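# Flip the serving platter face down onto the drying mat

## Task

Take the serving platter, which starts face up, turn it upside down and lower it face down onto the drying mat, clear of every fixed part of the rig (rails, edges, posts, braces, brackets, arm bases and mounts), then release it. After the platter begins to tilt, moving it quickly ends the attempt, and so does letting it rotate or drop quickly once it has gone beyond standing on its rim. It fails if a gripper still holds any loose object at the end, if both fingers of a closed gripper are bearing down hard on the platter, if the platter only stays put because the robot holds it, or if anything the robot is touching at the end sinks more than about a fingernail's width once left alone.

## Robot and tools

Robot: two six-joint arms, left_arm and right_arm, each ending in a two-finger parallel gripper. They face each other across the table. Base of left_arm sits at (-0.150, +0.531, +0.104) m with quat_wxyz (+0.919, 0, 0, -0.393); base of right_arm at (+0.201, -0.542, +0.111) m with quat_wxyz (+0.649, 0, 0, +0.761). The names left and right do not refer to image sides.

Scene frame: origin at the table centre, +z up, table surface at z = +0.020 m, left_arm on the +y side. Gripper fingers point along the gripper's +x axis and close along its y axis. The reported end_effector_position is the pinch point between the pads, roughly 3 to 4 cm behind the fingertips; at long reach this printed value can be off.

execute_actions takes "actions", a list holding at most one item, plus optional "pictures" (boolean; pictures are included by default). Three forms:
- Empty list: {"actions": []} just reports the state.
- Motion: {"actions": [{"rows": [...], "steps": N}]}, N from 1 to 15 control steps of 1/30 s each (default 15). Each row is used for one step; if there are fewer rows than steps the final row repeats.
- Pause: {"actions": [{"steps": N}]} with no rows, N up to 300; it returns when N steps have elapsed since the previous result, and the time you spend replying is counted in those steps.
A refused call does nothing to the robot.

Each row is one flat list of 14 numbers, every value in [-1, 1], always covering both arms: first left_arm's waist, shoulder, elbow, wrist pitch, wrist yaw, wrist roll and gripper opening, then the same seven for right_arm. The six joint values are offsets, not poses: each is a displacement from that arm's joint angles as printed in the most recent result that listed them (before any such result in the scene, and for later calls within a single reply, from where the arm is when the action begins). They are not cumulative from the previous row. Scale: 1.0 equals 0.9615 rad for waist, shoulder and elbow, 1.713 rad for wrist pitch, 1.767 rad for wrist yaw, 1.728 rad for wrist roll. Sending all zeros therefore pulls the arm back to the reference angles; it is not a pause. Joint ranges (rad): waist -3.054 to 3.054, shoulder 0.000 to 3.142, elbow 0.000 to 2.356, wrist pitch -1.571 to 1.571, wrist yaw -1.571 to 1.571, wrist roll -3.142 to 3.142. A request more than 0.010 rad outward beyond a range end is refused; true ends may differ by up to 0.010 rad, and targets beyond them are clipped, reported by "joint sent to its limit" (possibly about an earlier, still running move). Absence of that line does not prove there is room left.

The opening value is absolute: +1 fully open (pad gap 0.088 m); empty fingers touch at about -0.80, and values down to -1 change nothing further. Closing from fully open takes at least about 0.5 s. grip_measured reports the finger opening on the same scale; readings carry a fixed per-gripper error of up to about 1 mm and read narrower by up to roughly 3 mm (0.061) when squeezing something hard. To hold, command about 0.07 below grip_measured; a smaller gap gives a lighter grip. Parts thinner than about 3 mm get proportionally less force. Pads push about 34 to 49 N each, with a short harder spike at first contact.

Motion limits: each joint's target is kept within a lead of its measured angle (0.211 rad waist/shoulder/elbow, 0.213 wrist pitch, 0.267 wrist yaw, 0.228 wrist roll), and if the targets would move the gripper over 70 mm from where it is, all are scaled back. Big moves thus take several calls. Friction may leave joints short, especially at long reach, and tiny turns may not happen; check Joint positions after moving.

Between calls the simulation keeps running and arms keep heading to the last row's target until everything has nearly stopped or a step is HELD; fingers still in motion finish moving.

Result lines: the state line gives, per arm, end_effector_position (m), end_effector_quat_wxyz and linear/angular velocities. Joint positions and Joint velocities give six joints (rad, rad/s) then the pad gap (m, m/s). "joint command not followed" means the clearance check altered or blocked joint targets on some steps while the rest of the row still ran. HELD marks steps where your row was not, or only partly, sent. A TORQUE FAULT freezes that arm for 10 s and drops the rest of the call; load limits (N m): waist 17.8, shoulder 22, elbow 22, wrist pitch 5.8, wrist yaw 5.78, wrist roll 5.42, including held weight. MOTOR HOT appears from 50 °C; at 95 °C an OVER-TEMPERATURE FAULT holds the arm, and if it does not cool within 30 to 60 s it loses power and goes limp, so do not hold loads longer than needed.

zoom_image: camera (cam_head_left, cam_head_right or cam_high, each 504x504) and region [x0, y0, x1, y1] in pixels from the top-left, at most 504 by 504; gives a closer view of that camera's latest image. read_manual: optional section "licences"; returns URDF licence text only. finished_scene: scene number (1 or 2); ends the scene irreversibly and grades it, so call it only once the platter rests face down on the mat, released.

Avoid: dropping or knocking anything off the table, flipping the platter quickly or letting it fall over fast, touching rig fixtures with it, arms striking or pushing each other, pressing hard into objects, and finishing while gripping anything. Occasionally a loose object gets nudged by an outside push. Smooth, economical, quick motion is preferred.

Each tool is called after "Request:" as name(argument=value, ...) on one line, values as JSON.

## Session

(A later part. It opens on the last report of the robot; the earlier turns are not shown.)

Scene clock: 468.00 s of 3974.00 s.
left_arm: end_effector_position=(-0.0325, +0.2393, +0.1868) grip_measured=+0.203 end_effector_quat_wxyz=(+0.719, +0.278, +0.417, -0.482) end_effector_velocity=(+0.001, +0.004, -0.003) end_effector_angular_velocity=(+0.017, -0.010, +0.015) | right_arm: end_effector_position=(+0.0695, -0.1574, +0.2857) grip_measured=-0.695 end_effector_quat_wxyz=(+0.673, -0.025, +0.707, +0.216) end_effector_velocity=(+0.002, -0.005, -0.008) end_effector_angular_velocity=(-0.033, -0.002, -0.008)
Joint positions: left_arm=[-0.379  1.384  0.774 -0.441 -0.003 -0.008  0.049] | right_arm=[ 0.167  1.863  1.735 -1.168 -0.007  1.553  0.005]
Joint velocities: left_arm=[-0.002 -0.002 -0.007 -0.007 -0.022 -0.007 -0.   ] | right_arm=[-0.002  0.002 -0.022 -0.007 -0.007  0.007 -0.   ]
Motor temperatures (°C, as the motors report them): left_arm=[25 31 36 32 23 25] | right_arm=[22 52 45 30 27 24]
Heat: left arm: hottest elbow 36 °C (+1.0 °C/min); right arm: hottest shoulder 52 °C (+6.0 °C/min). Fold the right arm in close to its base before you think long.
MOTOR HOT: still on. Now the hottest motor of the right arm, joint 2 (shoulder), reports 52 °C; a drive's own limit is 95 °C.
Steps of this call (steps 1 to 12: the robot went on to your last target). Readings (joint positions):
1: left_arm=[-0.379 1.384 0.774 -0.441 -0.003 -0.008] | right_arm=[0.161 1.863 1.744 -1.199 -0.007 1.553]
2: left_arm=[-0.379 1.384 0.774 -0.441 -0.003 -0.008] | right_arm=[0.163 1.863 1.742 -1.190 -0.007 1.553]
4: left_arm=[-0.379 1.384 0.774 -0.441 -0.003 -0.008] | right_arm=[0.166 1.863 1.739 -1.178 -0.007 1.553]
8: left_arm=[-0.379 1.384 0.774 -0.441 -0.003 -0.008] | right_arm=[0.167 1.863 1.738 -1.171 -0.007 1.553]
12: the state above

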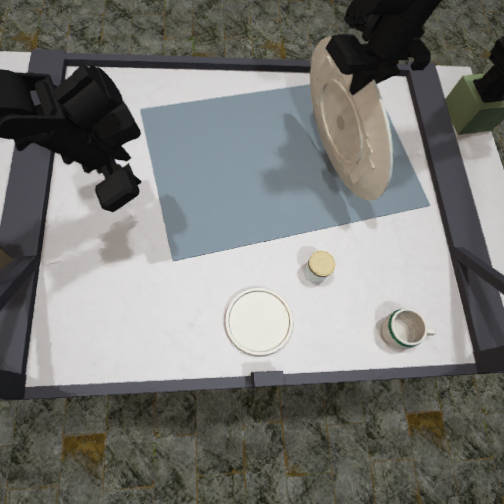

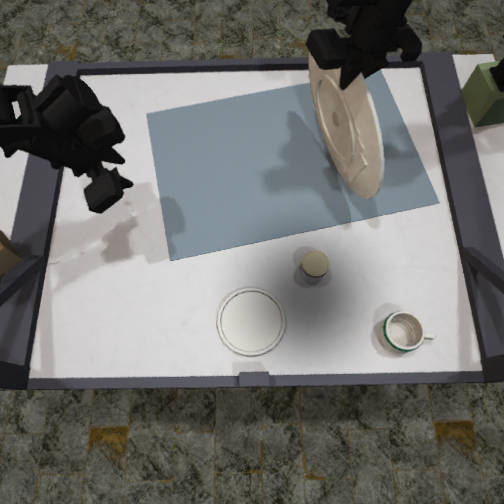

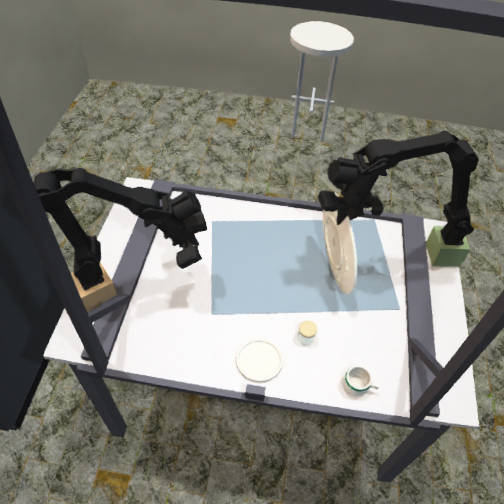

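Request:
execute_actions(actions=[{"rows": [[0,0,0,0,0,0,0.2,0,-0.045,0.018,0.017,0,0,-0.85],[0,0,0,0,0,0,0.2,0,-0.045,0.015,0.024,0,0,-0.85],[0,0,0,0,0,0,0.2,0,-0.045,0.011,0.031,0,0,-0.85],[0,0,0,0,0,0,0.2,0,-0.045,0.007,0.039,0,0,-0.85],[0,0,0,0,0,0,0.2,0,-0.045,0.003,0.046,0,0,-0.85],[0,0,0,0,0,0,0.2,0,-0.045,0,0.053,0,0,-0.85],[0,0,0,0,0,0,0.2,0,-0.045,-0.004,0.06,0,0,-0.85],[0,0,0,0,0,0,0.2,0,-0.045,-0.008,0.067,0,0,-0.85],[0,0,0,0,0,0,0.2,0,-0.045,-0.012,0.074,0,0,-0.85],[0,0,0,0,0,0,0.2,0,-0.045,-0.015,0.081,0,0,-0.85],[0,0,0,0,0,0,0.2,0,-0.045,-0.019,0.088,0,0,-0.85],[0,0,0,0,0,0,0.2,0,-0.045,-0.023,0.096,0,0,-0.85],[0,0,0,0,0,0,0.2,0,-0.045,-0.027,0.103,0,0,-0.85],[0,0,0,0,0,0,0.2,0,-0.045,-0.03,0.11,0,0,-0.85],[0,0,0,0,0,0,0.2,0,-0.045,-0.034,0.117,0,0,-0.85]], "steps": 15}], pictures=false)

Request:
execute_actions(actions=[{"rows": [[0,0,0,0,0,0,0.2,0,-0.045,0.008,0.047,0,0,-0.85],[0,0,0,0,0,0,0.2,0,-0.045,0.004,0.054,0,0,-0.85],[0,0,0,0,0,0,0.2,0,-0.045,0.001,0.061,0,0,-0.85],[0,0,0,0,0,0,0.2,0,-0.045,-0.003,0.069,0,0,-0.85],[0,0,0,0,0,0,0.2,0,-0.045,-0.007,0.076,0,0,-0.85],[0,0,0,0,0,0,0.2,0,-0.045,-0.01,0.083,0,0,-0.85],[0,0,0,0,0,0,0.2,0,-0.045,-0.014,0.09,0,0,-0.85],[0,0,0,0,0,0,0.2,0,-0.045,-0.018,0.097,0,0,-0.85],[0,0,0,0,0,0,0.2,0,-0.045,-0.022,0.104,0,0,-0.85],[0,0,0,0,0,0,0.2,0,-0.045,-0.025,0.111,0,0,-0.85],[0,0,0,0,0,0,0.2,0,-0.045,-0.029,0.118,0,0,-0.85],[0,0,0,0,0,0,0.2,0,-0.045,-0.033,0.126,0,0,-0.85],[0,0,0,0,0,0,0.2,0,-0.045,-0.036,0.133,0,0,-0.85],[0,0,0,0,0,0,0.2,0,-0.045,-0.039,0.14,0,0,-0.85],[0,0,0,0,0,0,0.2,0,-0.045,-0.042,0.147,0,0,-0.85]], "steps": 15}], pictures=false)

Request:
execute_actions(actions=[{"steps": 14}])

Scene clock: 483.30 s of 3974.00 s.
left_arm: end_effector_position=(-0.0325, +0.2393, +0.1868) grip_measured=+0.203 end_effector_quat_wxyz=(+0.719, +0.278, +0.417, -0.482) end_effector_velocity=(-0.000, +0.002, -0.002) end_effector_angular_velocity=(+0.015, -0.005, -0.005) | right_arm: end_effector_position=(+0.0628, -0.1377, +0.2823) grip_measured=-0.695 end_effector_quat_wxyz=(+0.662, +0.009, +0.707, +0.248) end_effector_velocity=(-0.016, +0.040, -0.016) end_effector_angular_velocity=(+0.193, +0.064, +0.026)
Joint positions: left_arm=[-0.379  1.384  0.774 -0.441 -0.003 -0.008  0.049] | right_arm=[ 0.167  1.863  1.695 -1.031 -0.007  1.553  0.005]
Joint velocities: left_arm=[-0.002  0.002 -0.002 -0.007 -0.007  0.007 -0.   ] | right_arm=[ 0.002 -0.002 -0.129  0.33  -0.007 -0.022 -0.   ]
Motor temperatures (°C, as the motors report them): left_arm=[25 31 36 32 23 25] | right_arm=[22 58 44 31 27 24]
Heat: left arm: hottest elbow 36 °C (+1.0 °C/min); right arm: hottest shoulder 58 °C (+10.2 °C/min). Fold the right arm in close to its base before you think long.
MOTOR HOT: still on. Now the hottest motor of the right arm, joint 2 (shoulder), reports 58 °C; a drive's own limit is 95 °C.
Steps of this call (steps 1 to 30: the robot went on to your last target; steps 31 to 90: nothing new was sent; then 11.80 s passed at rest; steps 91 to 105: all 15 steps of this action). Readings (joint positions):
91: left_arm=[-0.379 1.384 0.774 -0.441 -0.003 -0.008] | right_arm=[0.167 1.863 1.735 -1.165 -0.007 1.553]
92: left_arm=[-0.379 1.384 0.774 -0.441 -0.003 -0.008] | right_arm=[0.167 1.863 1.734 -1.163 -0.007 1.553]
94: left_arm=[-0.379 1.384 0.774 -0.441 -0.003 -0.008] | right_arm=[0.167 1.863 1.730 -1.151 -0.007 1.553]
98: left_arm=[-0.379 1.384 0.774 -0.441 -0.003 -0.008] | right_arm=[0.167 1.863 1.719 -1.108 -0.007 1.553]
105: the state above

Scene clock: 483.80 s of 3974.00 s.
left_arm: end_effector_position=(-0.0325, +0.2393, +0.1868) grip_measured=+0.203 end_effector_quat_wxyz=(+0.719, +0.278, +0.417, -0.482) end_effector_velocity=(-0.000, +0.002, -0.002) end_effector_angular_velocity=(+0.012, +0.002, +0.008) | right_arm: end_effector_position=(+0.0546, -0.1135, +0.2806) grip_measured=-0.695 end_effector_quat_wxyz=(+0.646, +0.054, +0.704, +0.289) end_effector_velocity=(-0.013, +0.032, -0.008) end_effector_angular_velocity=(+0.177, +0.063, +0.012)
Joint positions: left_arm=[-0.379  1.384  0.774 -0.441 -0.003 -0.008  0.049] | right_arm=[ 0.167  1.863  1.643 -0.853 -0.007  1.553  0.005]
Joint velocities: left_arm=[-0.002  0.002 -0.002 -0.007 -0.007 -0.007 -0.   ] | right_arm=[ 0.002 -0.007 -0.12   0.3   -0.007 -0.007 -0.   ]
Motor temperatures (°C, as the motors report them): left_arm=[25 31 36 32 23 25] | right_arm=[22 58 44 32 27 24]
Heat: left arm: hottest elbow 36 °C (+1.0 °C/min); right arm: hottest shoulder 58 °C (+10.1 °C/min). Fold the right arm in close to its base before you think long.
MOTOR HOT: still on. Now the hottest motor of the right arm, joint 2 (shoulder), reports 58 °C; a drive's own limit is 95 °C.
Steps of this call (steps 1 to 15: all 15 steps of this action). Readings (joint positions):
1: left_arm=[-0.379 1.384 0.774 -0.441 -0.003 -0.008] | right_arm=[0.167 1.863 1.692 -1.020 -0.007 1.553]
2: left_arm=[-0.379 1.384 0.774 -0.441 -0.003 -0.008] | right_arm=[0.167 1.863 1.688 -1.008 -0.007 1.553]
4: left_arm=[-0.379 1.384 0.774 -0.441 -0.003 -0.008] | right_arm=[0.167 1.863 1.681 -0.984 -0.007 1.553]
8: left_arm=[-0.379 1.384 0.774 -0.441 -0.003 -0.008] | right_arm=[0.167 1.863 1.668 -0.933 -0.007 1.553]
15: the state above

Scene clock: 484.27 s of 3974.00 s.
left_arm: end_effector_position=(-0.0325, +0.2393, +0.1868) grip_measured=+0.203 end_effector_quat_wxyz=(+0.719, +0.278, +0.417, -0.482) end_effector_velocity=(-0.001, -0.003, +0.002) end_effector_angular_velocity=(-0.015, +0.005, +0.000) | right_arm: end_effector_position=(+0.0528, -0.1082, +0.2805) grip_measured=-0.695 end_effector_quat_wxyz=(+0.642, +0.064, +0.703, +0.299) end_effector_velocity=(+0.003, -0.002, -0.002) end_effector_angular_velocity=(-0.012, -0.001, +0.003)
Joint positions: left_arm=[-0.379  1.384  0.774 -0.441 -0.003 -0.008  0.049] | right_arm=[ 0.167  1.863  1.63  -0.81  -0.007  1.553  0.005]
Joint velocities: left_arm=[-0.002 -0.002  0.002  0.007  0.007 -0.007 -0.   ] | right_arm=[-0.007 -0.002 -0.007 -0.007 -0.007 -0.007 -0.   ]
Motor temperatures (°C, as the motors report them): left_arm=[25 31 36 32 23 25] | right_arm=[22 58 44 32 27 24]
Heat: left arm: hottest elbow 36 °C (+1.0 °C/min); right arm: hottest shoulder 58 °C (+10.2 °C/min). Fold the right arm in close to its base before you think long.
MOTOR HOT: still on. Now the hottest motor of the right arm, joint 2 (shoulder), reports 58 °C; a drive's own limit is 95 °C.
Steps of this call (steps 1 to 14: the robot went on to your last target). Readings (joint positions):
1: left_arm=[-0.379 1.384 0.774 -0.441 -0.003 -0.008] | right_arm=[0.167 1.863 1.639 -0.842 -0.007 1.553]
2: left_arm=[-0.379 1.384 0.774 -0.441 -0.003 -0.008] | right_arm=[0.167 1.863 1.637 -0.833 -0.007 1.553]
4: left_arm=[-0.379 1.384 0.774 -0.441 -0.003 -0.008] | right_arm=[0.167 1.863 1.634 -0.822 -0.007 1.553]
8: left_arm=[-0.379 1.384 0.774 -0.441 -0.003 -0.008] | right_arm=[0.167 1.863 1.632 -0.813 -0.007 1.553]
14: the state above

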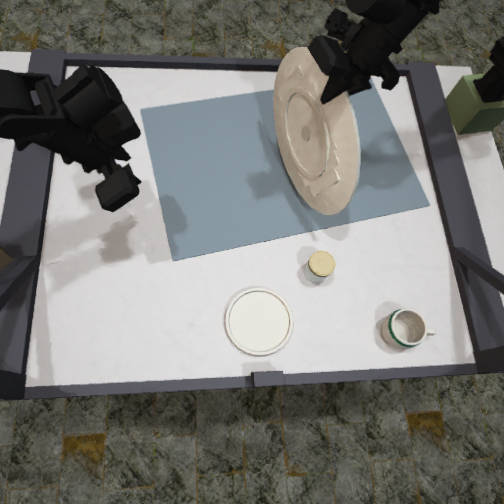

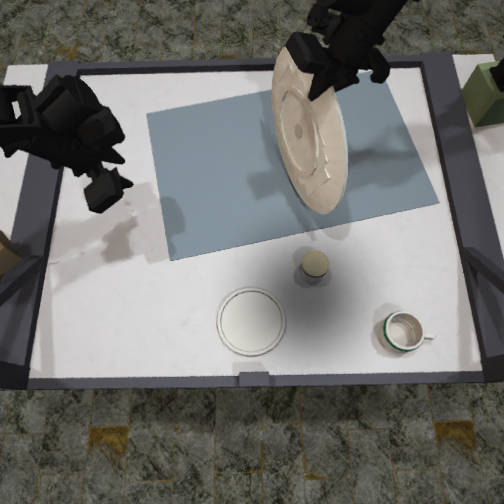

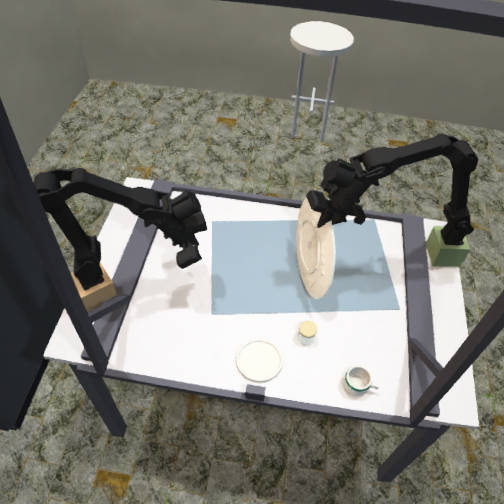

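Request:
execute_actions(actions=[{"rows": [[0,0,0,0,0,0,0.2,-0.004,-0.045,0.019,0.027,0,0,-0.85],[0,0,0,0,0,0,0.2,-0.005,-0.045,0.011,0.035,0,0,-0.85],[0,0,0,0,0,0,0.2,-0.006,-0.045,0.004,0.043,0,0,-0.85],[0,0,0,0,0,0,0.2,-0.007,-0.045,-0.004,0.051,0,0,-0.85],[0,0,0,0,0,0,0.2,-0.008,-0.045,-0.011,0.059,0,0,-0.85],[0,0,0,0,0,0,0.2,-0.009,-0.045,-0.019,0.067,0,0,-0.85],[0,0,0,0,0,0,0.2,-0.01,-0.045,-0.026,0.075,0,0,-0.85],[0,0,0,0,0,0,0.2,-0.011,-0.045,-0.034,0.083,0,0,-0.85],[0,0,0,0,0,0,0.2,-0.012,-0.045,-0.041,0.091,0,0,-0.85],[0,0,0,0,0,0,0.2,-0.013,-0.045,-0.049,0.099,0,0,-0.85],[0,0,0,0,0,0,0.2,-0.014,-0.045,-0.056,0.107,0,0,-0.85],[0,0,0,0,0,0,0.2,-0.015,-0.045,-0.064,0.115,0,0,-0.85],[0,0,0,0,0,0,0.2,-0.016,-0.045,-0.071,0.123,0,0,-0.85],[0,0,0,0,0,0,0.2,-0.017,-0.045,-0.079,0.131,0,0,-0.85],[0,0,0,0,0,0,0.2,-0.018,-0.045,-0.086,0.139,0,0,-0.85]], "steps": 15}], pictures=false)

Request:
execute_actions(actions=[{"rows": [[0,0,0,0,0,0,0.2,-0.007,-0.045,-0.007,0.059,0,0,-0.85],[0,0,0,0,0,0,0.2,-0.008,-0.045,-0.014,0.067,0,0,-0.85],[0,0,0,0,0,0,0.2,-0.009,-0.045,-0.021,0.075,0,0,-0.85],[0,0,0,0,0,0,0.2,-0.01,-0.045,-0.028,0.083,0,0,-0.85],[0,0,0,0,0,0,0.2,-0.011,-0.045,-0.035,0.091,0,0,-0.85],[0,0,0,0,0,0,0.2,-0.012,-0.045,-0.042,0.099,0,0,-0.85],[0,0,0,0,0,0,0.2,-0.013,-0.045,-0.049,0.107,0,0,-0.85],[0,0,0,0,0,0,0.2,-0.014,-0.045,-0.056,0.115,0,0,-0.85],[0,0,0,0,0,0,0.2,-0.015,-0.045,-0.063,0.123,0,0,-0.85],[0,0,0,0,0,0,0.2,-0.016,-0.045,-0.07,0.131,0,0,-0.85],[0,0,0,0,0,0,0.2,-0.017,-0.045,-0.077,0.139,0,0,-0.85],[0,0,0,0,0,0,0.2,-0.018,-0.045,-0.084,0.147,0,0,-0.85],[0,0,0,0,0,0,0.2,-0.019,-0.045,-0.091,0.155,0,0,-0.85],[0,0,0,0,0,0,0.2,-0.02,-0.045,-0.098,0.163,0,0,-0.85],[0,0,0,0,0,0,0.2,-0.021,-0.045,-0.105,0.171,0,0,-0.85]], "steps": 15}], pictures=false)

Request:
execute_actions(actions=[{"steps": 14}])

Scene clock: 501.03 s of 3974.00 s.
left_arm: end_effector_position=(-0.0325, +0.2393, +0.1868) grip_measured=+0.203 end_effector_quat_wxyz=(+0.719, +0.278, +0.417, -0.482) end_effector_velocity=(-0.001, +0.005, -0.002) end_effector_angular_velocity=(+0.019, +0.012, +0.020) | right_arm: end_effector_position=(+0.0538, -0.0947, +0.2677) grip_measured=-0.695 end_effector_quat_wxyz=(+0.633, +0.093, +0.699, +0.318) end_effector_velocity=(+0.012, +0.023, -0.038) end_effector_angular_velocity=(+0.124, +0.038, -0.047)
Joint positions: left_arm=[-0.379  1.384  0.774 -0.441 -0.003 -0.008  0.049] | right_arm=[ 0.156  1.863  1.546 -0.655 -0.007  1.553  0.005]
Joint velocities: left_arm=[-0.002 -0.002 -0.002 -0.022 -0.007 -0.022 -0.   ] | right_arm=[-0.037 -0.002 -0.217  0.344  0.007  0.007 -0.   ]
Motor temperatures (°C, as the motors report them): left_arm=[25 31 36 32 23 25] | right_arm=[22 61 44 38 27 24]
Heat: left arm: hottest elbow 36 °C (+1.0 °C/min); right arm: hottest shoulder 61 °C (+11.0 °C/min). Fold the right arm in close to its base before you think long.
MOTOR HOT: still on. Now the hottest motor of the right arm, joint 2 (shoulder), reports 61 °C; a drive's own limit is 95 °C.
Steps of this call (steps 1 to 30: the robot went on to your last target; steps 31 to 90: nothing new was sent; then 13.27 s passed at rest; steps 91 to 105: all 15 steps of this action). Readings (joint positions):
91: left_arm=[-0.379 1.384 0.774 -0.441 -0.003 -0.008] | right_arm=[0.167 1.863 1.629 -0.807 -0.007 1.553]
92: left_arm=[-0.379 1.384 0.774 -0.441 -0.003 -0.008] | right_arm=[0.167 1.863 1.626 -0.803 -0.007 1.553]
94: left_arm=[-0.379 1.384 0.774 -0.441 -0.003 -0.008] | right_arm=[0.167 1.863 1.619 -0.788 -0.007 1.553]
98: left_arm=[-0.379 1.384 0.774 -0.441 -0.003 -0.008] | right_arm=[0.164 1.863 1.595 -0.743 -0.007 1.553]
105: the state above

Scene clock: 501.53 s of 3974.00 s.
left_arm: end_effector_position=(-0.0325, +0.2393, +0.1868) grip_measured=+0.203 end_effector_quat_wxyz=(+0.719, +0.278, +0.417, -0.482) end_effector_velocity=(-0.000, +0.002, -0.001) end_effector_angular_velocity=(+0.008, +0.000, +0.008) | right_arm: end_effector_position=(+0.0556, -0.0795, +0.2547) grip_measured=-0.695 end_effector_quat_wxyz=(+0.619, +0.133, +0.692, +0.346) end_effector_velocity=(+0.009, +0.019, -0.029) end_effector_angular_velocity=(+0.144, +0.056, -0.033)
Joint positions: left_arm=[-0.379  1.384  0.774 -0.441 -0.003 -0.008  0.049] | right_arm=[ 0.143  1.863  1.441 -0.451 -0.007  1.553  0.005]
Joint velocities: left_arm=[-0.002 -0.002 -0.002 -0.007 -0.007 -0.007 -0.   ] | right_arm=[-0.032 -0.002 -0.208  0.359 -0.007  0.007 -0.   ]
Motor temperatures (°C, as the motors report them): left_arm=[25 31 36 32 23 25] | right_arm=[22 61 44 38 27 24]
Heat: left arm: hottest elbow 36 °C (+1.0 °C/min); right arm: hottest shoulder 61 °C (+11.1 °C/min). Fold the right arm in close to its base before you think long.
MOTOR HOT: still on. Now the hottest motor of the right arm, joint 2 (shoulder), reports 61 °C; a drive's own limit is 95 °C.
Steps of this call (steps 1 to 15: all 15 steps of this action). Readings (joint positions):
1: left_arm=[-0.379 1.384 0.774 -0.441 -0.003 -0.008] | right_arm=[0.155 1.863 1.539 -0.642 -0.007 1.553]
2: left_arm=[-0.379 1.384 0.774 -0.441 -0.003 -0.008] | right_arm=[0.154 1.863 1.531 -0.628 -0.007 1.553]
4: left_arm=[-0.379 1.384 0.774 -0.441 -0.003 -0.008] | right_arm=[0.152 1.863 1.517 -0.600 -0.007 1.553]
8: left_arm=[-0.379 1.384 0.774 -0.441 -0.003 -0.008] | right_arm=[0.149 1.863 1.489 -0.545 -0.007 1.553]
15: the state above

Scene clock: 502.00 s of 3974.00 s.
left_arm: end_effector_position=(-0.0325, +0.2393, +0.1868) grip_measured=+0.203 end_effector_quat_wxyz=(+0.719, +0.278, +0.417, -0.482) end_effector_velocity=(-0.001, +0.003, -0.003) end_effector_angular_velocity=(+0.015, -0.005, -0.005) | right_arm: end_effector_position=(+0.0570, -0.0764, +0.2517) grip_measured=-0.695 end_effector_quat_wxyz=(+0.616, +0.142, +0.690, +0.351) end_effector_velocity=(+0.002, +0.000, -0.001) end_effector_angular_velocity=(+0.008, -0.018, +0.009)
Joint positions: left_arm=[-0.379  1.384  0.774 -0.441 -0.003 -0.008  0.049] | right_arm=[ 0.138  1.863  1.416 -0.403 -0.007  1.553  0.005]
Joint velocities: left_arm=[-0.002 -0.002 -0.007 -0.007 -0.007  0.007 -0.   ] | right_arm=[-0.002 -0.002 -0.007  0.007  0.007 -0.022 -0.   ]
Motor temperatures (°C, as the motors report them): left_arm=[25 31 36 32 23 25] | right_arm=[22 61 44 38 27 24]
Heat: left arm: hottest elbow 36 °C (+1.0 °C/min); right arm: hottest shoulder 61 °C (+11.0 °C/min). Fold the right arm in close to its base before you think long.
MOTOR HOT: still on. Now the hottest motor of the right arm, joint 2 (shoulder), reports 61 °C; a drive's own limit is 95 °C.
Steps of this call (steps 1 to 14: the robot went on to your last target). Readings (joint positions):
1: left_arm=[-0.379 1.384 0.774 -0.441 -0.003 -0.008] | right_arm=[0.142 1.863 1.435 -0.440 -0.007 1.553]
2: left_arm=[-0.379 1.384 0.774 -0.441 -0.003 -0.008] | right_arm=[0.141 1.863 1.431 -0.431 -0.007 1.553]
4: left_arm=[-0.379 1.384 0.774 -0.441 -0.003 -0.008] | right_arm=[0.139 1.863 1.424 -0.419 -0.007 1.553]
8: left_arm=[-0.379 1.384 0.774 -0.441 -0.003 -0.008] | right_arm=[0.138 1.863 1.418 -0.408 -0.007 1.553]
14: the state above

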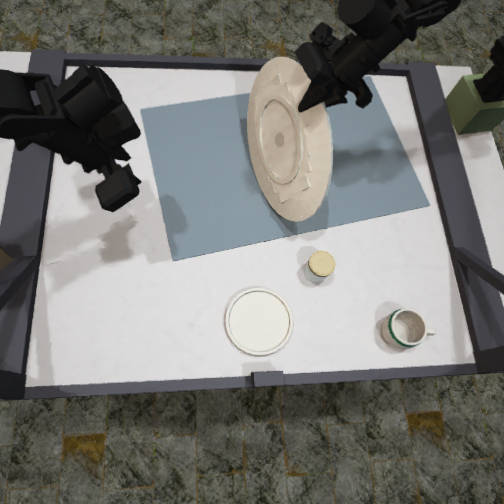

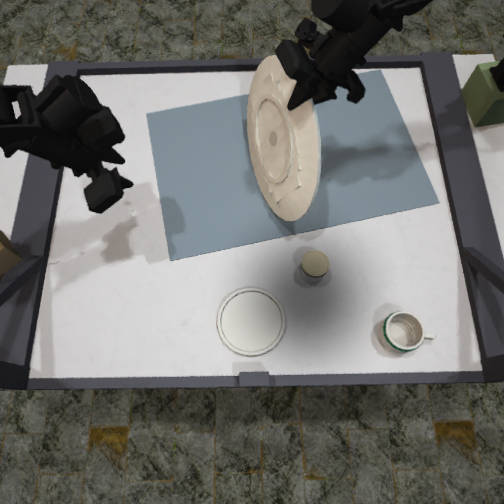

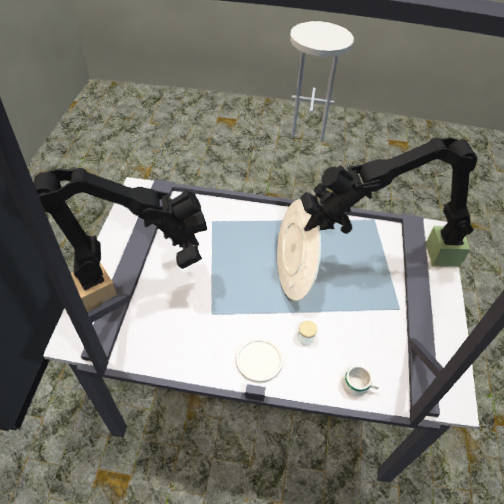

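Request:
execute_actions(actions=[])

Scene clock: 521.77 s of 3974.00 s.
left_arm: end_effector_position=(-0.0325, +0.2393, +0.1868) grip_measured=+0.203 end_effector_quat_wxyz=(+0.719, +0.278, +0.417, -0.482) end_effector_velocity=(-0.004, +0.002, -0.001) end_effector_angular_velocity=(+0.003, +0.012, -0.005) | right_arm: end_effector_position=(+0.0570, -0.0764, +0.2514) grip_measured=-0.695 end_effector_quat_wxyz=(+0.616, +0.142, +0.690, +0.351) end_effector_velocity=(+0.001, -0.002, -0.001) end_effector_angular_velocity=(-0.004, -0.011, +0.019)
Joint positions: left_arm=[-0.379  1.384  0.774 -0.441 -0.003 -0.008  0.049] | right_arm=[ 0.138  1.863  1.415 -0.402 -0.007  1.553  0.005]
Joint velocities: left_arm=[-0.007 -0.007 -0.007 -0.007  0.007 -0.007 -0.   ] | right_arm=[-0.002 -0.002 -0.002 -0.007 -0.007 -0.022 -0.   ]
Motor temperatures (°C, as the motors report them): left_arm=[25 31 36 32 23 25] | right_arm=[22 64 45 50 27 24]
Heat: left arm: hottest elbow 36 °C (+0.0 °C/min); right arm: hottest shoulder 64 °C (+12.1 °C/min). Fold the right arm in close to its base before you think long.
MOTOR HOT: still on. Now the hottest motor of the right arm, joint 2 (shoulder), reports 64 °C; a drive's own limit is 95 °C.
Steps of this call (steps 1 to 30: the robot went on to your last target; steps 31 to 90: nothing new was sent; then 16.77 s passed at rest). Readings (joint positions):
1: left_arm=[-0.379 1.384 0.774 -0.441 -0.003 -0.008] | right_arm=[0.138 1.863 1.416 -0.402 -0.007 1.553]
2: left_arm=[-0.379 1.384 0.774 -0.441 -0.003 -0.008] | right_arm=[0.138 1.863 1.416 -0.402 -0.007 1.553]
4: left_arm=[-0.379 1.384 0.774 -0.441 -0.003 -0.008] | right_arm=[0.138 1.863 1.416 -0.402 -0.007 1.553]
8: left_arm=[-0.379 1.384 0.774 -0.441 -0.003 -0.008] | right_arm=[0.138 1.863 1.415 -0.402 -0.007 1.553]
90: the state above
All arms were judged still, so your last target was given up. Only a new action makes them travel on or press farther. Fingers that are still opening or closing keep moving.

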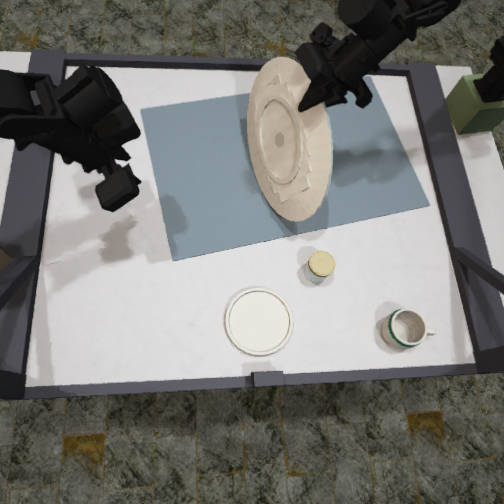

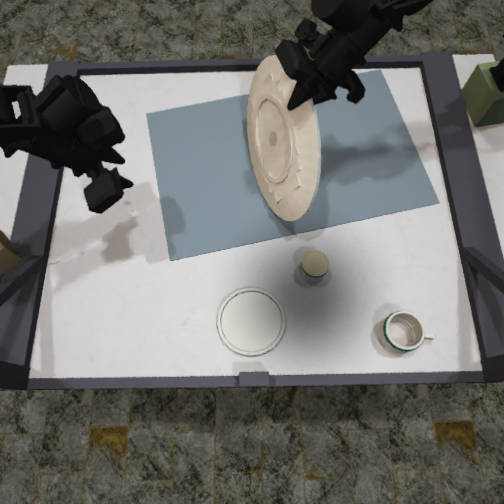

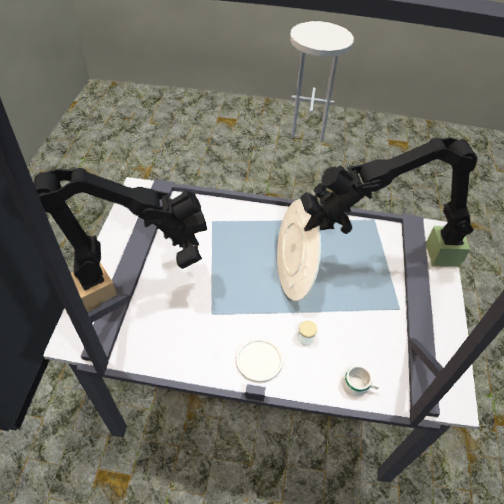

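Request:
execute_actions(actions=[{"rows":[[0,0,0,0,0,0,0.2,0,-0.05,0.005,0.035,0,0,-0.85],[0,0,0,0,0,0,0.2,0,-0.059,-0.017,0.048,0,0,-0.85],[0,0,0,0,0,0,0.2,0,-0.068,-0.039,0.06,0,0,-0.85],[0,0,0,0,0,0,0.2,0,-0.077,-0.061,0.073,0,0,-0.85],[0,0,0,0,0,0,0.2,0,-0.086,-0.084,0.086,0,0,-0.85],[0,0,0,0,0,0,0.2,0,-0.095,-0.106,0.099,0,0,-0.85],[0,0,0,0,0,0,0.2,0,-0.104,-0.128,0.111,0,0,-0.85],[0,0,0,0,0,0,0.2,0,-0.113,-0.15,0.124,0,0,-0.85],[0,0,0,0,0,0,0.2,0,-0.122,-0.173,0.137,0,0,-0.85],[0,0,0,0,0,0,0.2,0,-0.131,-0.195,0.149,0,0,-0.85],[0,0,0,0,0,0,0.2,0,-0.14,-0.217,0.162,0,0,-0.85],[0,0,0,0,0,0,0.2,0,-0.149,-0.239,0.175,0,0,-0.85],[0,0,0,0,0,0,0.2,0,-0.158,-0.262,0.188,0,0,-0.85],[0,0,0,0,0,0,0.2,0,-0.167,-0.284,0.2,0,0,-0.85],[0,0,0,0,0,0,0.2,0,-0.176,-0.306,0.213,0,0,-0.85]],"steps":15}], pictures=false)

Request:
execute_actions(actions=[{"steps":15}])

Scene clock: 532.23 s of 3974.00 s.
left_arm: end_effector_position=(-0.0325, +0.2393, +0.1868) grip_measured=+0.203 end_effector_quat_wxyz=(+0.719, +0.278, +0.417, -0.482) end_effector_velocity=(-0.004, +0.002, -0.001) end_effector_angular_velocity=(+0.003, +0.012, -0.005) | right_arm: end_effector_position=(+0.0634, -0.0922, +0.2343) grip_measured=-0.695 end_effector_quat_wxyz=(+0.601, +0.177, +0.681, +0.380) end_effector_velocity=(+0.020, -0.059, -0.037) end_effector_angular_velocity=(+0.241, +0.073, +0.003)
Joint positions: left_arm=[-0.379  1.384  0.774 -0.441 -0.003 -0.008  0.049] | right_arm=[ 0.136  1.78   1.178 -0.151 -0.003  1.553  0.005]
Joint velocities: left_arm=[-0.007 -0.007 -0.007 -0.007  0.007 -0.007 -0.   ] | right_arm=[-0.007 -0.252 -0.637  0.637 -0.007 -0.007 -0.   ]
Motor temperatures (°C, as the motors report them): left_arm=[25 31 36 32 23 25] | right_arm=[22 66 45 54 27 24]
Heat: left arm: hottest elbow 36 °C (+0.0 °C/min); right arm: hottest shoulder 66 °C (+12.2 °C/min). Fold the right arm in close to its base before you think long.
MOTOR HOT: still on. Now the hottest motor of the right arm, joint 2 (shoulder), reports 66 °C; a drive's own limit is 95 °C.
Steps of this call (steps 1 to 90: nothing new was sent; then 6.97 s passed at rest; steps 91 to 105: all 15 steps of this action). Readings (joint positions):
91: left_arm=[-0.379 1.384 0.774 -0.441 -0.003 -0.008] | right_arm=[0.138 1.863 1.412 -0.398 -0.007 1.553]
92: left_arm=[-0.379 1.384 0.774 -0.441 -0.003 -0.008] | right_arm=[0.138 1.863 1.406 -0.389 -0.007 1.553]
94: left_arm=[-0.379 1.384 0.774 -0.441 -0.003 -0.008] | right_arm=[0.138 1.863 1.385 -0.361 -0.007 1.553]
98: left_arm=[-0.379 1.384 0.774 -0.441 -0.003 -0.008] | right_arm=[0.137 1.838 1.321 -0.292 -0.005 1.553]
105: the state above

Scene clock: 532.73 s of 3974.00 s.
left_arm: end_effector_position=(-0.0325, +0.2393, +0.1868) grip_measured=+0.203 end_effector_quat_wxyz=(+0.719, +0.278, +0.417, -0.482) end_effector_velocity=(-0.001, +0.003, -0.003) end_effector_angular_velocity=(+0.012, +0.002, +0.008) | right_arm: end_effector_position=(+0.0656, -0.0994, +0.2297) grip_measured=-0.695 end_effector_quat_wxyz=(+0.595, +0.188, +0.678, +0.389) end_effector_velocity=(+0.001, -0.003, -0.004) end_effector_angular_velocity=(-0.010, +0.008, -0.002)
Joint positions: left_arm=[-0.379  1.384  0.774 -0.441 -0.003 -0.008  0.049] | right_arm=[ 0.136  1.751  1.101 -0.072 -0.003  1.553  0.005]
Joint velocities: left_arm=[-0.002 -0.002 -0.007 -0.007 -0.007 -0.007 -0.   ] | right_arm=[-0.002 -0.002 -0.017  0.007 -0.007  0.007 -0.   ]
Motor temperatures (°C, as the motors report them): left_arm=[25 31 36 32 23 25] | right_arm=[22 66 45 54 27 24]
Heat: left arm: hottest elbow 36 °C (+0.0 °C/min); right arm: hottest shoulder 66 °C (+12.1 °C/min). Fold the right arm in close to its base before you think long.
MOTOR HOT: still on. Now the hottest motor of the right arm, joint 2 (shoulder), reports 66 °C; a drive's own limit is 95 °C.
Steps of this call (steps 1 to 15: the robot went on to your last target). Readings (joint positions):
1: left_arm=[-0.379 1.384 0.774 -0.441 -0.003 -0.008] | right_arm=[0.136 1.772 1.159 -0.133 -0.003 1.553]
2: left_arm=[-0.379 1.384 0.774 -0.441 -0.003 -0.008] | right_arm=[0.136 1.767 1.145 -0.119 -0.003 1.553]
4: left_arm=[-0.379 1.384 0.774 -0.441 -0.003 -0.008] | right_arm=[0.136 1.760 1.126 -0.099 -0.003 1.553]
8: left_arm=[-0.379 1.384 0.774 -0.441 -0.003 -0.008] | right_arm=[0.136 1.754 1.109 -0.081 -0.003 1.553]
15: the state above

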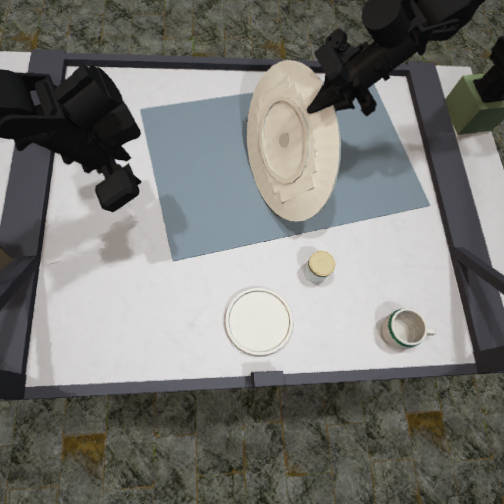

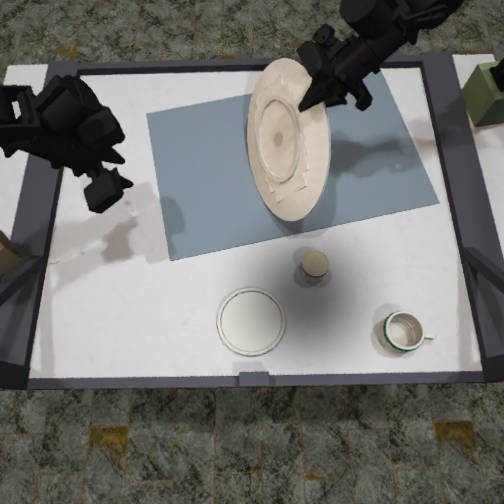

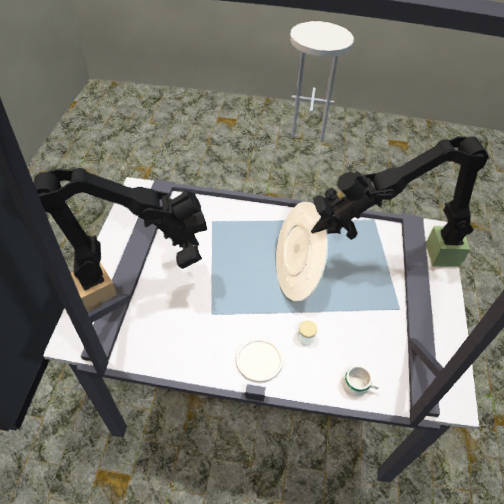

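Request:
execute_actions(actions=[{"rows":[[0,0,0,0,0,0,0.2,0,-0.05,0.006,0.034,0,0,-0.85],[0,0,0,0,0,0,0.2,0,-0.052,-0.01,0.049,0,0,-0.85],[0,0,0,0,0,0,0.2,0,-0.054,-0.027,0.063,0,0,-0.85],[0,0,0,0,0,0,0.2,0,-0.056,-0.043,0.077,0,0,-0.85],[0,0,0,0,0,0,0.2,0,-0.058,-0.059,0.091,0,0,-0.85],[0,0,0,0,0,0,0.2,0,-0.06,-0.076,0.106,0,0,-0.85],[0,0,0,0,0,0,0.2,0,-0.062,-0.092,0.12,0,0,-0.85],[0,0,0,0,0,0,0.2,0,-0.064,-0.108,0.134,0,0,-0.85],[0,0,0,0,0,0,0.2,0,-0.065,-0.125,0.148,0,0,-0.85],[0,0,0,0,0,0,0.2,0,-0.066,-0.141,0.163,0,0,-0.85],[0,0,0,0,0,0,0.2,0,-0.067,-0.157,0.177,0,0,-0.85],[0,0,0,0,0,0,0.2,0,-0.068,-0.174,0.191,0,0,-0.85],[0,0,0,0,0,0,0.2,0,-0.069,-0.19,0.205,0,0,-0.85],[0,0,0,0,0,0,0.2,0,-0.07,-0.207,0.22,0,0,-0.85],[0,0,0,0,0,0,0.2,0,-0.07,-0.223,0.234,0,0,-0.85]],"steps":15}], pictures=false)

Request:
execute_actions(actions=[{"steps":15}])

Scene clock: 546.17 s of 3974.00 s.
left_arm: end_effector_position=(-0.0325, +0.2393, +0.1868) grip_measured=+0.203 end_effector_quat_wxyz=(+0.719, +0.278, +0.417, -0.482) end_effector_velocity=(+0.003, +0.000, +0.001) end_effector_angular_velocity=(-0.001, -0.017, +0.015) | right_arm: end_effector_position=(+0.0679, -0.1070, +0.2146) grip_measured=-0.695 end_effector_quat_wxyz=(+0.573, +0.226, +0.665, +0.422) end_effector_velocity=(+0.010, -0.034, -0.045) end_effector_angular_velocity=(+0.241, +0.071, +0.008)
Joint positions: left_arm=[-0.379  1.384  0.774 -0.441 -0.003 -0.008  0.049] | right_arm=[ 0.136  1.734  0.924  0.202 -0.003  1.553  0.005]
Joint velocities: left_arm=[-0.002 -0.002 -0.002  0.007 -0.022 -0.007 -0.   ] | right_arm=[-0.002 -0.032 -0.462  0.681 -0.007 -0.007 -0.   ]
Motor temperatures (°C, as the motors report them): left_arm=[25 31 36 32 23 25] | right_arm=[22 68 45 58 27 24]
Heat: left arm: hottest elbow 36 °C (+0.0 °C/min); right arm: hottest shoulder 68 °C (+9.1 °C/min). Fold the right arm in close to its base before you think long.
MOTOR HOT: still on. Now the hottest motor of the right arm, joint 2 (shoulder), reports 68 °C; a drive's own limit is 95 °C.
Steps of this call (steps 1 to 15: the robot went on to your last target; steps 16 to 90: nothing new was sent; then 9.93 s passed at rest; steps 91 to 105: all 15 steps of this action). Readings (joint positions):
91: left_arm=[-0.379 1.384 0.774 -0.441 -0.003 -0.008] | right_arm=[0.136 1.751 1.098 -0.067 -0.003 1.553]
92: left_arm=[-0.379 1.384 0.774 -0.441 -0.003 -0.008] | right_arm=[0.136 1.751 1.094 -0.059 -0.003 1.553]
94: left_arm=[-0.379 1.384 0.774 -0.441 -0.003 -0.008] | right_arm=[0.136 1.748 1.078 -0.034 -0.003 1.553]
98: left_arm=[-0.379 1.384 0.774 -0.441 -0.003 -0.008] | right_arm=[0.136 1.742 1.028 0.041 -0.003 1.553]
105: the state above

Scene clock: 546.67 s of 3974.00 s.
left_arm: end_effector_position=(-0.0325, +0.2393, +0.1868) grip_measured=+0.203 end_effector_quat_wxyz=(+0.719, +0.278, +0.417, -0.482) end_effector_velocity=(-0.000, +0.002, -0.001) end_effector_angular_velocity=(+0.008, +0.000, +0.008) | right_arm: end_effector_position=(+0.0693, -0.1114, +0.2097) grip_measured=-0.695 end_effector_quat_wxyz=(+0.566, +0.237, +0.661, +0.432) end_effector_velocity=(+0.001, -0.004, -0.003) end_effector_angular_velocity=(-0.011, -0.006, +0.008)
Joint positions: left_arm=[-0.379  1.384  0.774 -0.441 -0.003 -0.008  0.049] | right_arm=[ 0.136  1.73   0.867  0.288 -0.003  1.553  0.005]
Joint velocities: left_arm=[-0.002 -0.002 -0.002 -0.007 -0.007 -0.007  0.   ] | right_arm=[-0.002 -0.007 -0.012 -0.007 -0.007 -0.007 -0.   ]
Motor temperatures (°C, as the motors report them): left_arm=[25 31 36 32 23 25] | right_arm=[22 68 45 58 27 24]
Heat: left arm: hottest elbow 36 °C (+0.0 °C/min); right arm: hottest shoulder 68 °C (+9.1 °C/min). Fold the right arm in close to its base before you think long.
MOTOR HOT: still on. Now the hottest motor of the right arm, joint 2 (shoulder), reports 68 °C; a drive's own limit is 95 °C.
Steps of this call (steps 1 to 15: the robot went on to your last target). Readings (joint positions):
1: left_arm=[-0.379 1.384 0.774 -0.441 -0.003 -0.008] | right_arm=[0.136 1.733 0.911 0.222 -0.003 1.553]
2: left_arm=[-0.379 1.384 0.774 -0.441 -0.003 -0.008] | right_arm=[0.136 1.732 0.900 0.237 -0.003 1.553]
4: left_arm=[-0.379 1.384 0.774 -0.441 -0.003 -0.008] | right_arm=[0.136 1.731 0.886 0.258 -0.003 1.553]
8: left_arm=[-0.379 1.384 0.774 -0.441 -0.003 -0.008] | right_arm=[0.136 1.730 0.873 0.278 -0.003 1.553]
15: the state above

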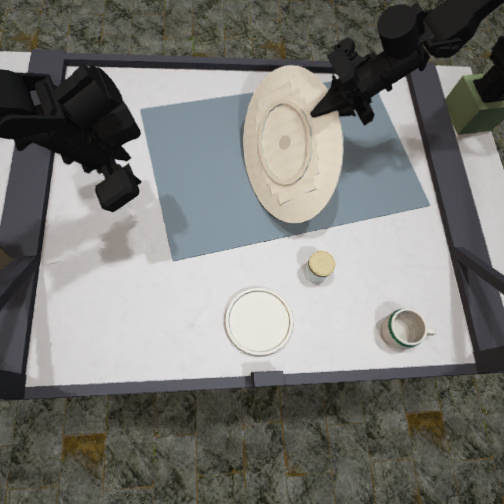

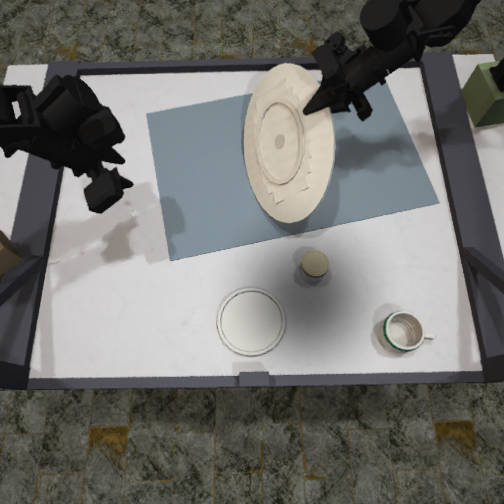

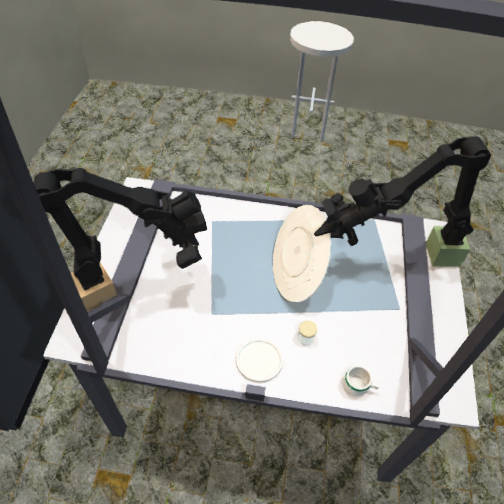

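Request:
execute_actions(actions=[{"rows":[[0,0,0,0,0,0,0.2,0,-0.035,0.011,0.039,0,0,-0.85],[0,0,0,0,0,0,0.2,0,-0.027,0,0.057,0,0,-0.85],[0,0,0,0,0,0,0.2,0,-0.019,-0.011,0.074,0,0,-0.85],[0,0,0,0,0,0,0.2,0,-0.01,-0.022,0.092,0,0,-0.85],[0,0,0,0,0,0,0.2,0,-0.001,-0.033,0.109,0,0,-0.85],[0,0,0,0,0,0,0.2,0,0.008,-0.044,0.126,0,0,-0.85],[0,0,0,0,0,0,0.2,0,0.018,-0.055,0.144,0,0,-0.85],[0,0,0,0,0,0,0.2,0,0.028,-0.066,0.161,0,0,-0.85],[0,0,0,0,0,0,0.2,0,0.038,-0.077,0.179,0,0,-0.85],[0,0,0,0,0,0,0.2,0,0.048,-0.088,0.196,0,0,-0.85],[0,0,0,0,0,0,0.2,0,0.058,-0.098,0.213,0,0,-0.85],[0,0,0,0,0,0,0.2,0,0.069,-0.109,0.231,0,0,-0.85],[0,0,0,0,0,0,0.2,0,0.08,-0.119,0.248,0,0,-0.85],[0,0,0,0,0,0,0.2,0,0.09,-0.129,0.266,0,0,-0.85],[0,0,0,0,0,0,0.2,0,0.1,-0.139,0.283,0,0,-0.85]],"steps":15}], pictures=false)

Request:
execute_actions(actions=[{"steps":15}])

Scene clock: 554.50 s of 3974.00 s.
left_arm: end_effector_position=(-0.0325, +0.2393, +0.1868) grip_measured=+0.203 end_effector_quat_wxyz=(+0.719, +0.278, +0.417, -0.482) end_effector_velocity=(+0.001, -0.001, +0.001) end_effector_angular_velocity=(-0.006, -0.005, +0.008) | right_arm: end_effector_position=(+0.0688, -0.1099, +0.1908) grip_measured=-0.695 end_effector_quat_wxyz=(+0.538, +0.280, +0.644, +0.467) end_effector_velocity=(+0.002, -0.007, -0.059) end_effector_angular_velocity=(+0.274, +0.080, +0.007)
Joint positions: left_arm=[-0.379  1.384  0.774 -0.441 -0.003 -0.008  0.049] | right_arm=[ 0.136  1.815  0.747  0.622 -0.003  1.553  0.005]
Joint velocities: left_arm=[-0.002 -0.002 -0.002  0.007 -0.007 -0.007 -0.   ] | right_arm=[-0.002  0.281 -0.291  0.857 -0.007 -0.007 -0.   ]
Motor temperatures (°C, as the motors report them): left_arm=[25 31 36 32 23 25] | right_arm=[22 67 44 62 27 24]
Heat: left arm: hottest elbow 36 °C (+0.0 °C/min); right arm: hottest shoulder 67 °C (+7.1 °C/min). Fold the right arm in close to its base before you think long.
MOTOR HOT: still on. Now the hottest motor of the right arm, joint 2 (shoulder), reports 67 °C; a drive's own limit is 95 °C.
Steps of this call (steps 1 to 15: the robot went on to your last target; steps 16 to 90: nothing new was sent; then 4.33 s passed at rest; steps 91 to 105: all 15 steps of this action). Readings (joint positions):
91: left_arm=[-0.379 1.384 0.774 -0.441 -0.003 -0.008] | right_arm=[0.136 1.730 0.865 0.293 -0.003 1.553]
92: left_arm=[-0.379 1.384 0.774 -0.441 -0.003 -0.008] | right_arm=[0.136 1.730 0.861 0.302 -0.003 1.553]
94: left_arm=[-0.379 1.384 0.774 -0.441 -0.003 -0.008] | right_arm=[0.136 1.731 0.849 0.330 -0.003 1.553]
98: left_arm=[-0.379 1.384 0.774 -0.441 -0.003 -0.008] | right_arm=[0.136 1.754 0.813 0.424 -0.003 1.553]
105: the state above

Scene clock: 555.00 s of 3974.00 s.
left_arm: end_effector_position=(-0.0325, +0.2393, +0.1868) grip_measured=+0.203 end_effector_quat_wxyz=(+0.719, +0.278, +0.417, -0.482) end_effector_velocity=(-0.002, +0.001, -0.001) end_effector_angular_velocity=(+0.003, +0.012, +0.000) | right_arm: end_effector_position=(+0.0692, -0.1113, +0.1841) grip_measured=-0.695 end_effector_quat_wxyz=(+0.530, +0.291, +0.638, +0.476) end_effector_velocity=(+0.001, -0.003, -0.005) end_effector_angular_velocity=(-0.011, -0.021, +0.013)
Joint positions: left_arm=[-0.379  1.384  0.774 -0.441 -0.003 -0.008  0.049] | right_arm=[ 0.136  1.85   0.712  0.728 -0.003  1.553  0.005]
Joint velocities: left_arm=[-0.002 -0.002 -0.002 -0.007  0.007 -0.007 -0.   ] | right_arm=[-0.002  0.002 -0.007 -0.007 -0.007 -0.022 -0.   ]
Motor temperatures (°C, as the motors report them): left_arm=[25 31 36 32 23 25] | right_arm=[22 67 44 62 27 24]
Heat: left arm: hottest elbow 36 °C (+0.0 °C/min); right arm: hottest shoulder 67 °C (+7.0 °C/min). Fold the right arm in close to its base before you think long.
MOTOR HOT: still on. Now the hottest motor of the right arm, joint 2 (shoulder), reports 67 °C; a drive's own limit is 95 °C.
Steps of this call (steps 1 to 15: the robot went on to your last target). Readings (joint positions):
1: left_arm=[-0.379 1.384 0.774 -0.441 -0.003 -0.008] | right_arm=[0.136 1.824 0.739 0.647 -0.003 1.553]
2: left_arm=[-0.379 1.384 0.774 -0.441 -0.003 -0.008] | right_arm=[0.136 1.831 0.732 0.666 -0.003 1.553]
4: left_arm=[-0.379 1.384 0.774 -0.441 -0.003 -0.008] | right_arm=[0.136 1.839 0.723 0.692 -0.003 1.553]
8: left_arm=[-0.379 1.384 0.774 -0.441 -0.003 -0.008] | right_arm=[0.136 1.846 0.716 0.716 -0.003 1.553]
15: the state above

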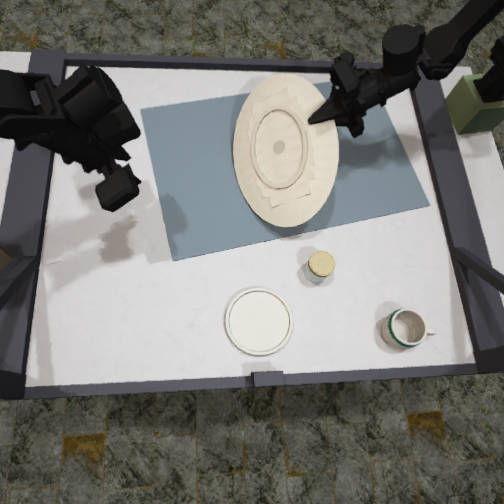

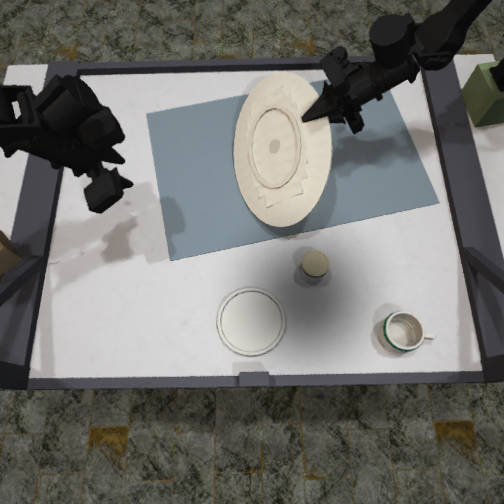

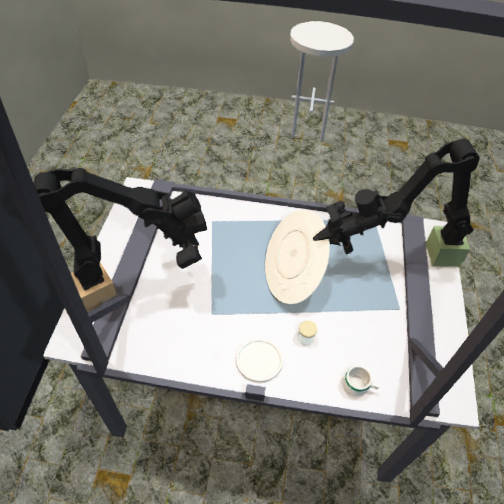

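Request:
execute_actions(actions=[{"rows":[[0,0,0,0,0,0,0.2,0,-0.01,0.016,0.04,0,0,-0.85],[0,0,0,0,0,0,0.2,0,0.007,0.01,0.058,0,0,-0.85],[0,0,0,0,0,0,0.2,0,0.024,0.004,0.076,0,0,-0.85],[0,0,0,0,0,0,0.2,0,0.042,-0.002,0.094,0,0,-0.85],[0,0,0,0,0,0,0.2,0,0.06,-0.008,0.112,0,0,-0.85],[0,0,0,0,0,0,0.2,0,0.078,-0.014,0.13,0,0,-0.85],[0,0,0,0,0,0,0.2,0,0.096,-0.019,0.148,0,0,-0.85],[0,0,0,0,0,0,0.2,0,0.114,-0.024,0.166,0,0,-0.85],[0,0,0,0,0,0,0.2,0,0.133,-0.029,0.184,0,0,-0.85],[0,0,0,0,0,0,0.2,0,0.151,-0.034,0.202,0,0,-0.85],[0,0,0,0,0,0,0.2,0,0.17,-0.038,0.22,0,0,-0.85],[0,0,0,0,0,0,0.2,0,0.189,-0.042,0.238,0,0,-0.85],[0,0,0,0,0,0,0.2,0,0.208,-0.046,0.256,0,0,-0.85],[0,0,0,0,0,0,0.2,0,0.227,-0.05,0.274,0,0,-0.85],[0,0,0,0,0,0,0.2,0,0.245,-0.054,0.292,0,0,-0.85]],"steps":15}], pictures=false)

Request:
execute_actions(actions=[{"steps":15}])

Scene clock: 564.07 s of 3974.00 s.
left_arm: end_effector_position=(-0.0325, +0.2393, +0.1868) grip_measured=+0.203 end_effector_quat_wxyz=(+0.719, +0.278, +0.417, -0.482) end_effector_velocity=(+0.002, +0.003, -0.001) end_effector_angular_velocity=(+0.013, -0.012, +0.015) | right_arm: end_effector_position=(+0.0683, -0.1084, +0.1573) grip_measured=-0.695 end_effector_quat_wxyz=(+0.502, +0.327, +0.620, +0.506) end_effector_velocity=(+0.002, -0.005, -0.072) end_effector_angular_velocity=(+0.247, +0.070, +0.007)
Joint positions: left_arm=[-0.379  1.384  0.774 -0.441 -0.003 -0.008  0.049] | right_arm=[ 0.136  2.038  0.659  1.083 -0.003  1.553  0.005]
Joint velocities: left_arm=[-0.002 -0.002 -0.002 -0.007 -0.022 -0.007 -0.   ] | right_arm=[-0.002  0.505 -0.11   0.872 -0.007 -0.007  0.   ]
Motor temperatures (°C, as the motors report them): left_arm=[25 31 36 32 23 25] | right_arm=[22 63 43 67 27 24]
Heat: left arm: hottest elbow 36 °C (+0.0 °C/min); right arm: hottest wrist pitch 67 °C (+5.0 °C/min). Fold the right arm in close to its base before you think long.
MOTOR HOT: still on. Now the hottest motor of the right arm, joint 4 (wrist pitch), reports 67 °C; a drive's own limit is 95 °C.
Steps of this call (steps 1 to 15: the robot went on to your last target; steps 16 to 90: nothing new was sent; then 5.57 s passed at rest; steps 91 to 105: all 15 steps of this action). Readings (joint positions):
91: left_arm=[-0.379 1.384 0.774 -0.441 -0.003 -0.008] | right_arm=[0.136 1.852 0.710 0.733 -0.003 1.553]
92: left_arm=[-0.379 1.384 0.774 -0.441 -0.003 -0.008] | right_arm=[0.136 1.856 0.708 0.743 -0.003 1.553]
94: left_arm=[-0.379 1.384 0.774 -0.441 -0.003 -0.008] | right_arm=[0.136 1.873 0.703 0.777 -0.003 1.553]
98: left_arm=[-0.379 1.384 0.774 -0.441 -0.003 -0.008] | right_arm=[0.136 1.925 0.686 0.876 -0.003 1.553]
105: the state above

Scene clock: 564.57 s of 3974.00 s.
left_arm: end_effector_position=(-0.0325, +0.2393, +0.1868) grip_measured=+0.203 end_effector_quat_wxyz=(+0.719, +0.278, +0.417, -0.482) end_effector_velocity=(+0.000, +0.001, -0.001) end_effector_angular_velocity=(-0.001, -0.003, +0.008) | right_arm: end_effector_position=(+0.0687, -0.1096, +0.1493) grip_measured=-0.695 end_effector_quat_wxyz=(+0.494, +0.338, +0.614, +0.514) end_effector_velocity=(+0.000, -0.000, -0.001) end_effector_angular_velocity=(+0.009, -0.003, +0.007)
Joint positions: left_arm=[-0.379  1.384  0.774 -0.441 -0.003 -0.008  0.049] | right_arm=[ 0.136  2.1    0.644  1.193 -0.003  1.553  0.005]
Joint velocities: left_arm=[-0.002 -0.002 -0.007  0.007 -0.007 -0.007 -0.   ] | right_arm=[-0.002  0.012 -0.002  0.022 -0.007 -0.007 -0.   ]
Motor temperatures (°C, as the motors report them): left_arm=[25 31 36 32 23 25] | right_arm=[22 63 43 67 27 24]
Heat: left arm: hottest elbow 36 °C (+0.0 °C/min); right arm: hottest wrist pitch 67 °C (+5.1 °C/min). Fold the right arm in close to its base before you think long.
MOTOR HOT: still on. Now the hottest motor of the right arm, joint 4 (wrist pitch), reports 67 °C; a drive's own limit is 95 °C.
Steps of this call (steps 1 to 15: the robot went on to your last target). Readings (joint positions):
1: left_arm=[-0.379 1.384 0.774 -0.441 -0.003 -0.008] | right_arm=[0.136 2.053 0.655 1.109 -0.003 1.553]
2: left_arm=[-0.379 1.384 0.774 -0.441 -0.003 -0.008] | right_arm=[0.136 2.065 0.653 1.129 -0.003 1.553]
4: left_arm=[-0.379 1.384 0.774 -0.441 -0.003 -0.008] | right_arm=[0.136 2.080 0.649 1.157 -0.003 1.553]
8: left_arm=[-0.379 1.384 0.774 -0.441 -0.003 -0.008] | right_arm=[0.136 2.094 0.646 1.182 -0.003 1.553]
15: the state above

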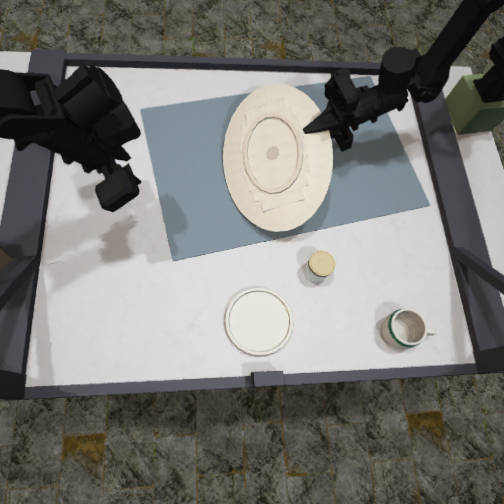

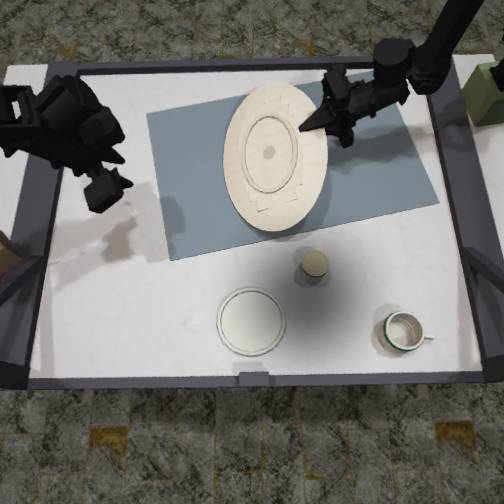

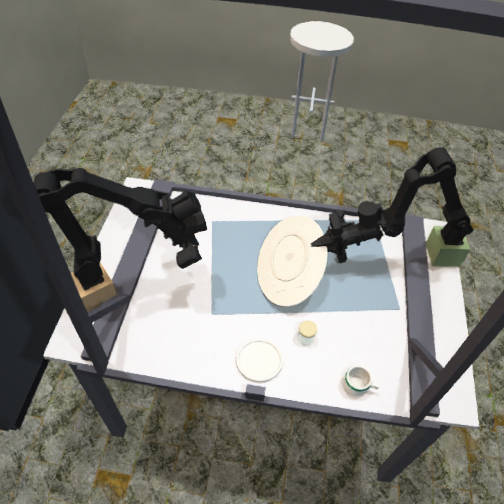

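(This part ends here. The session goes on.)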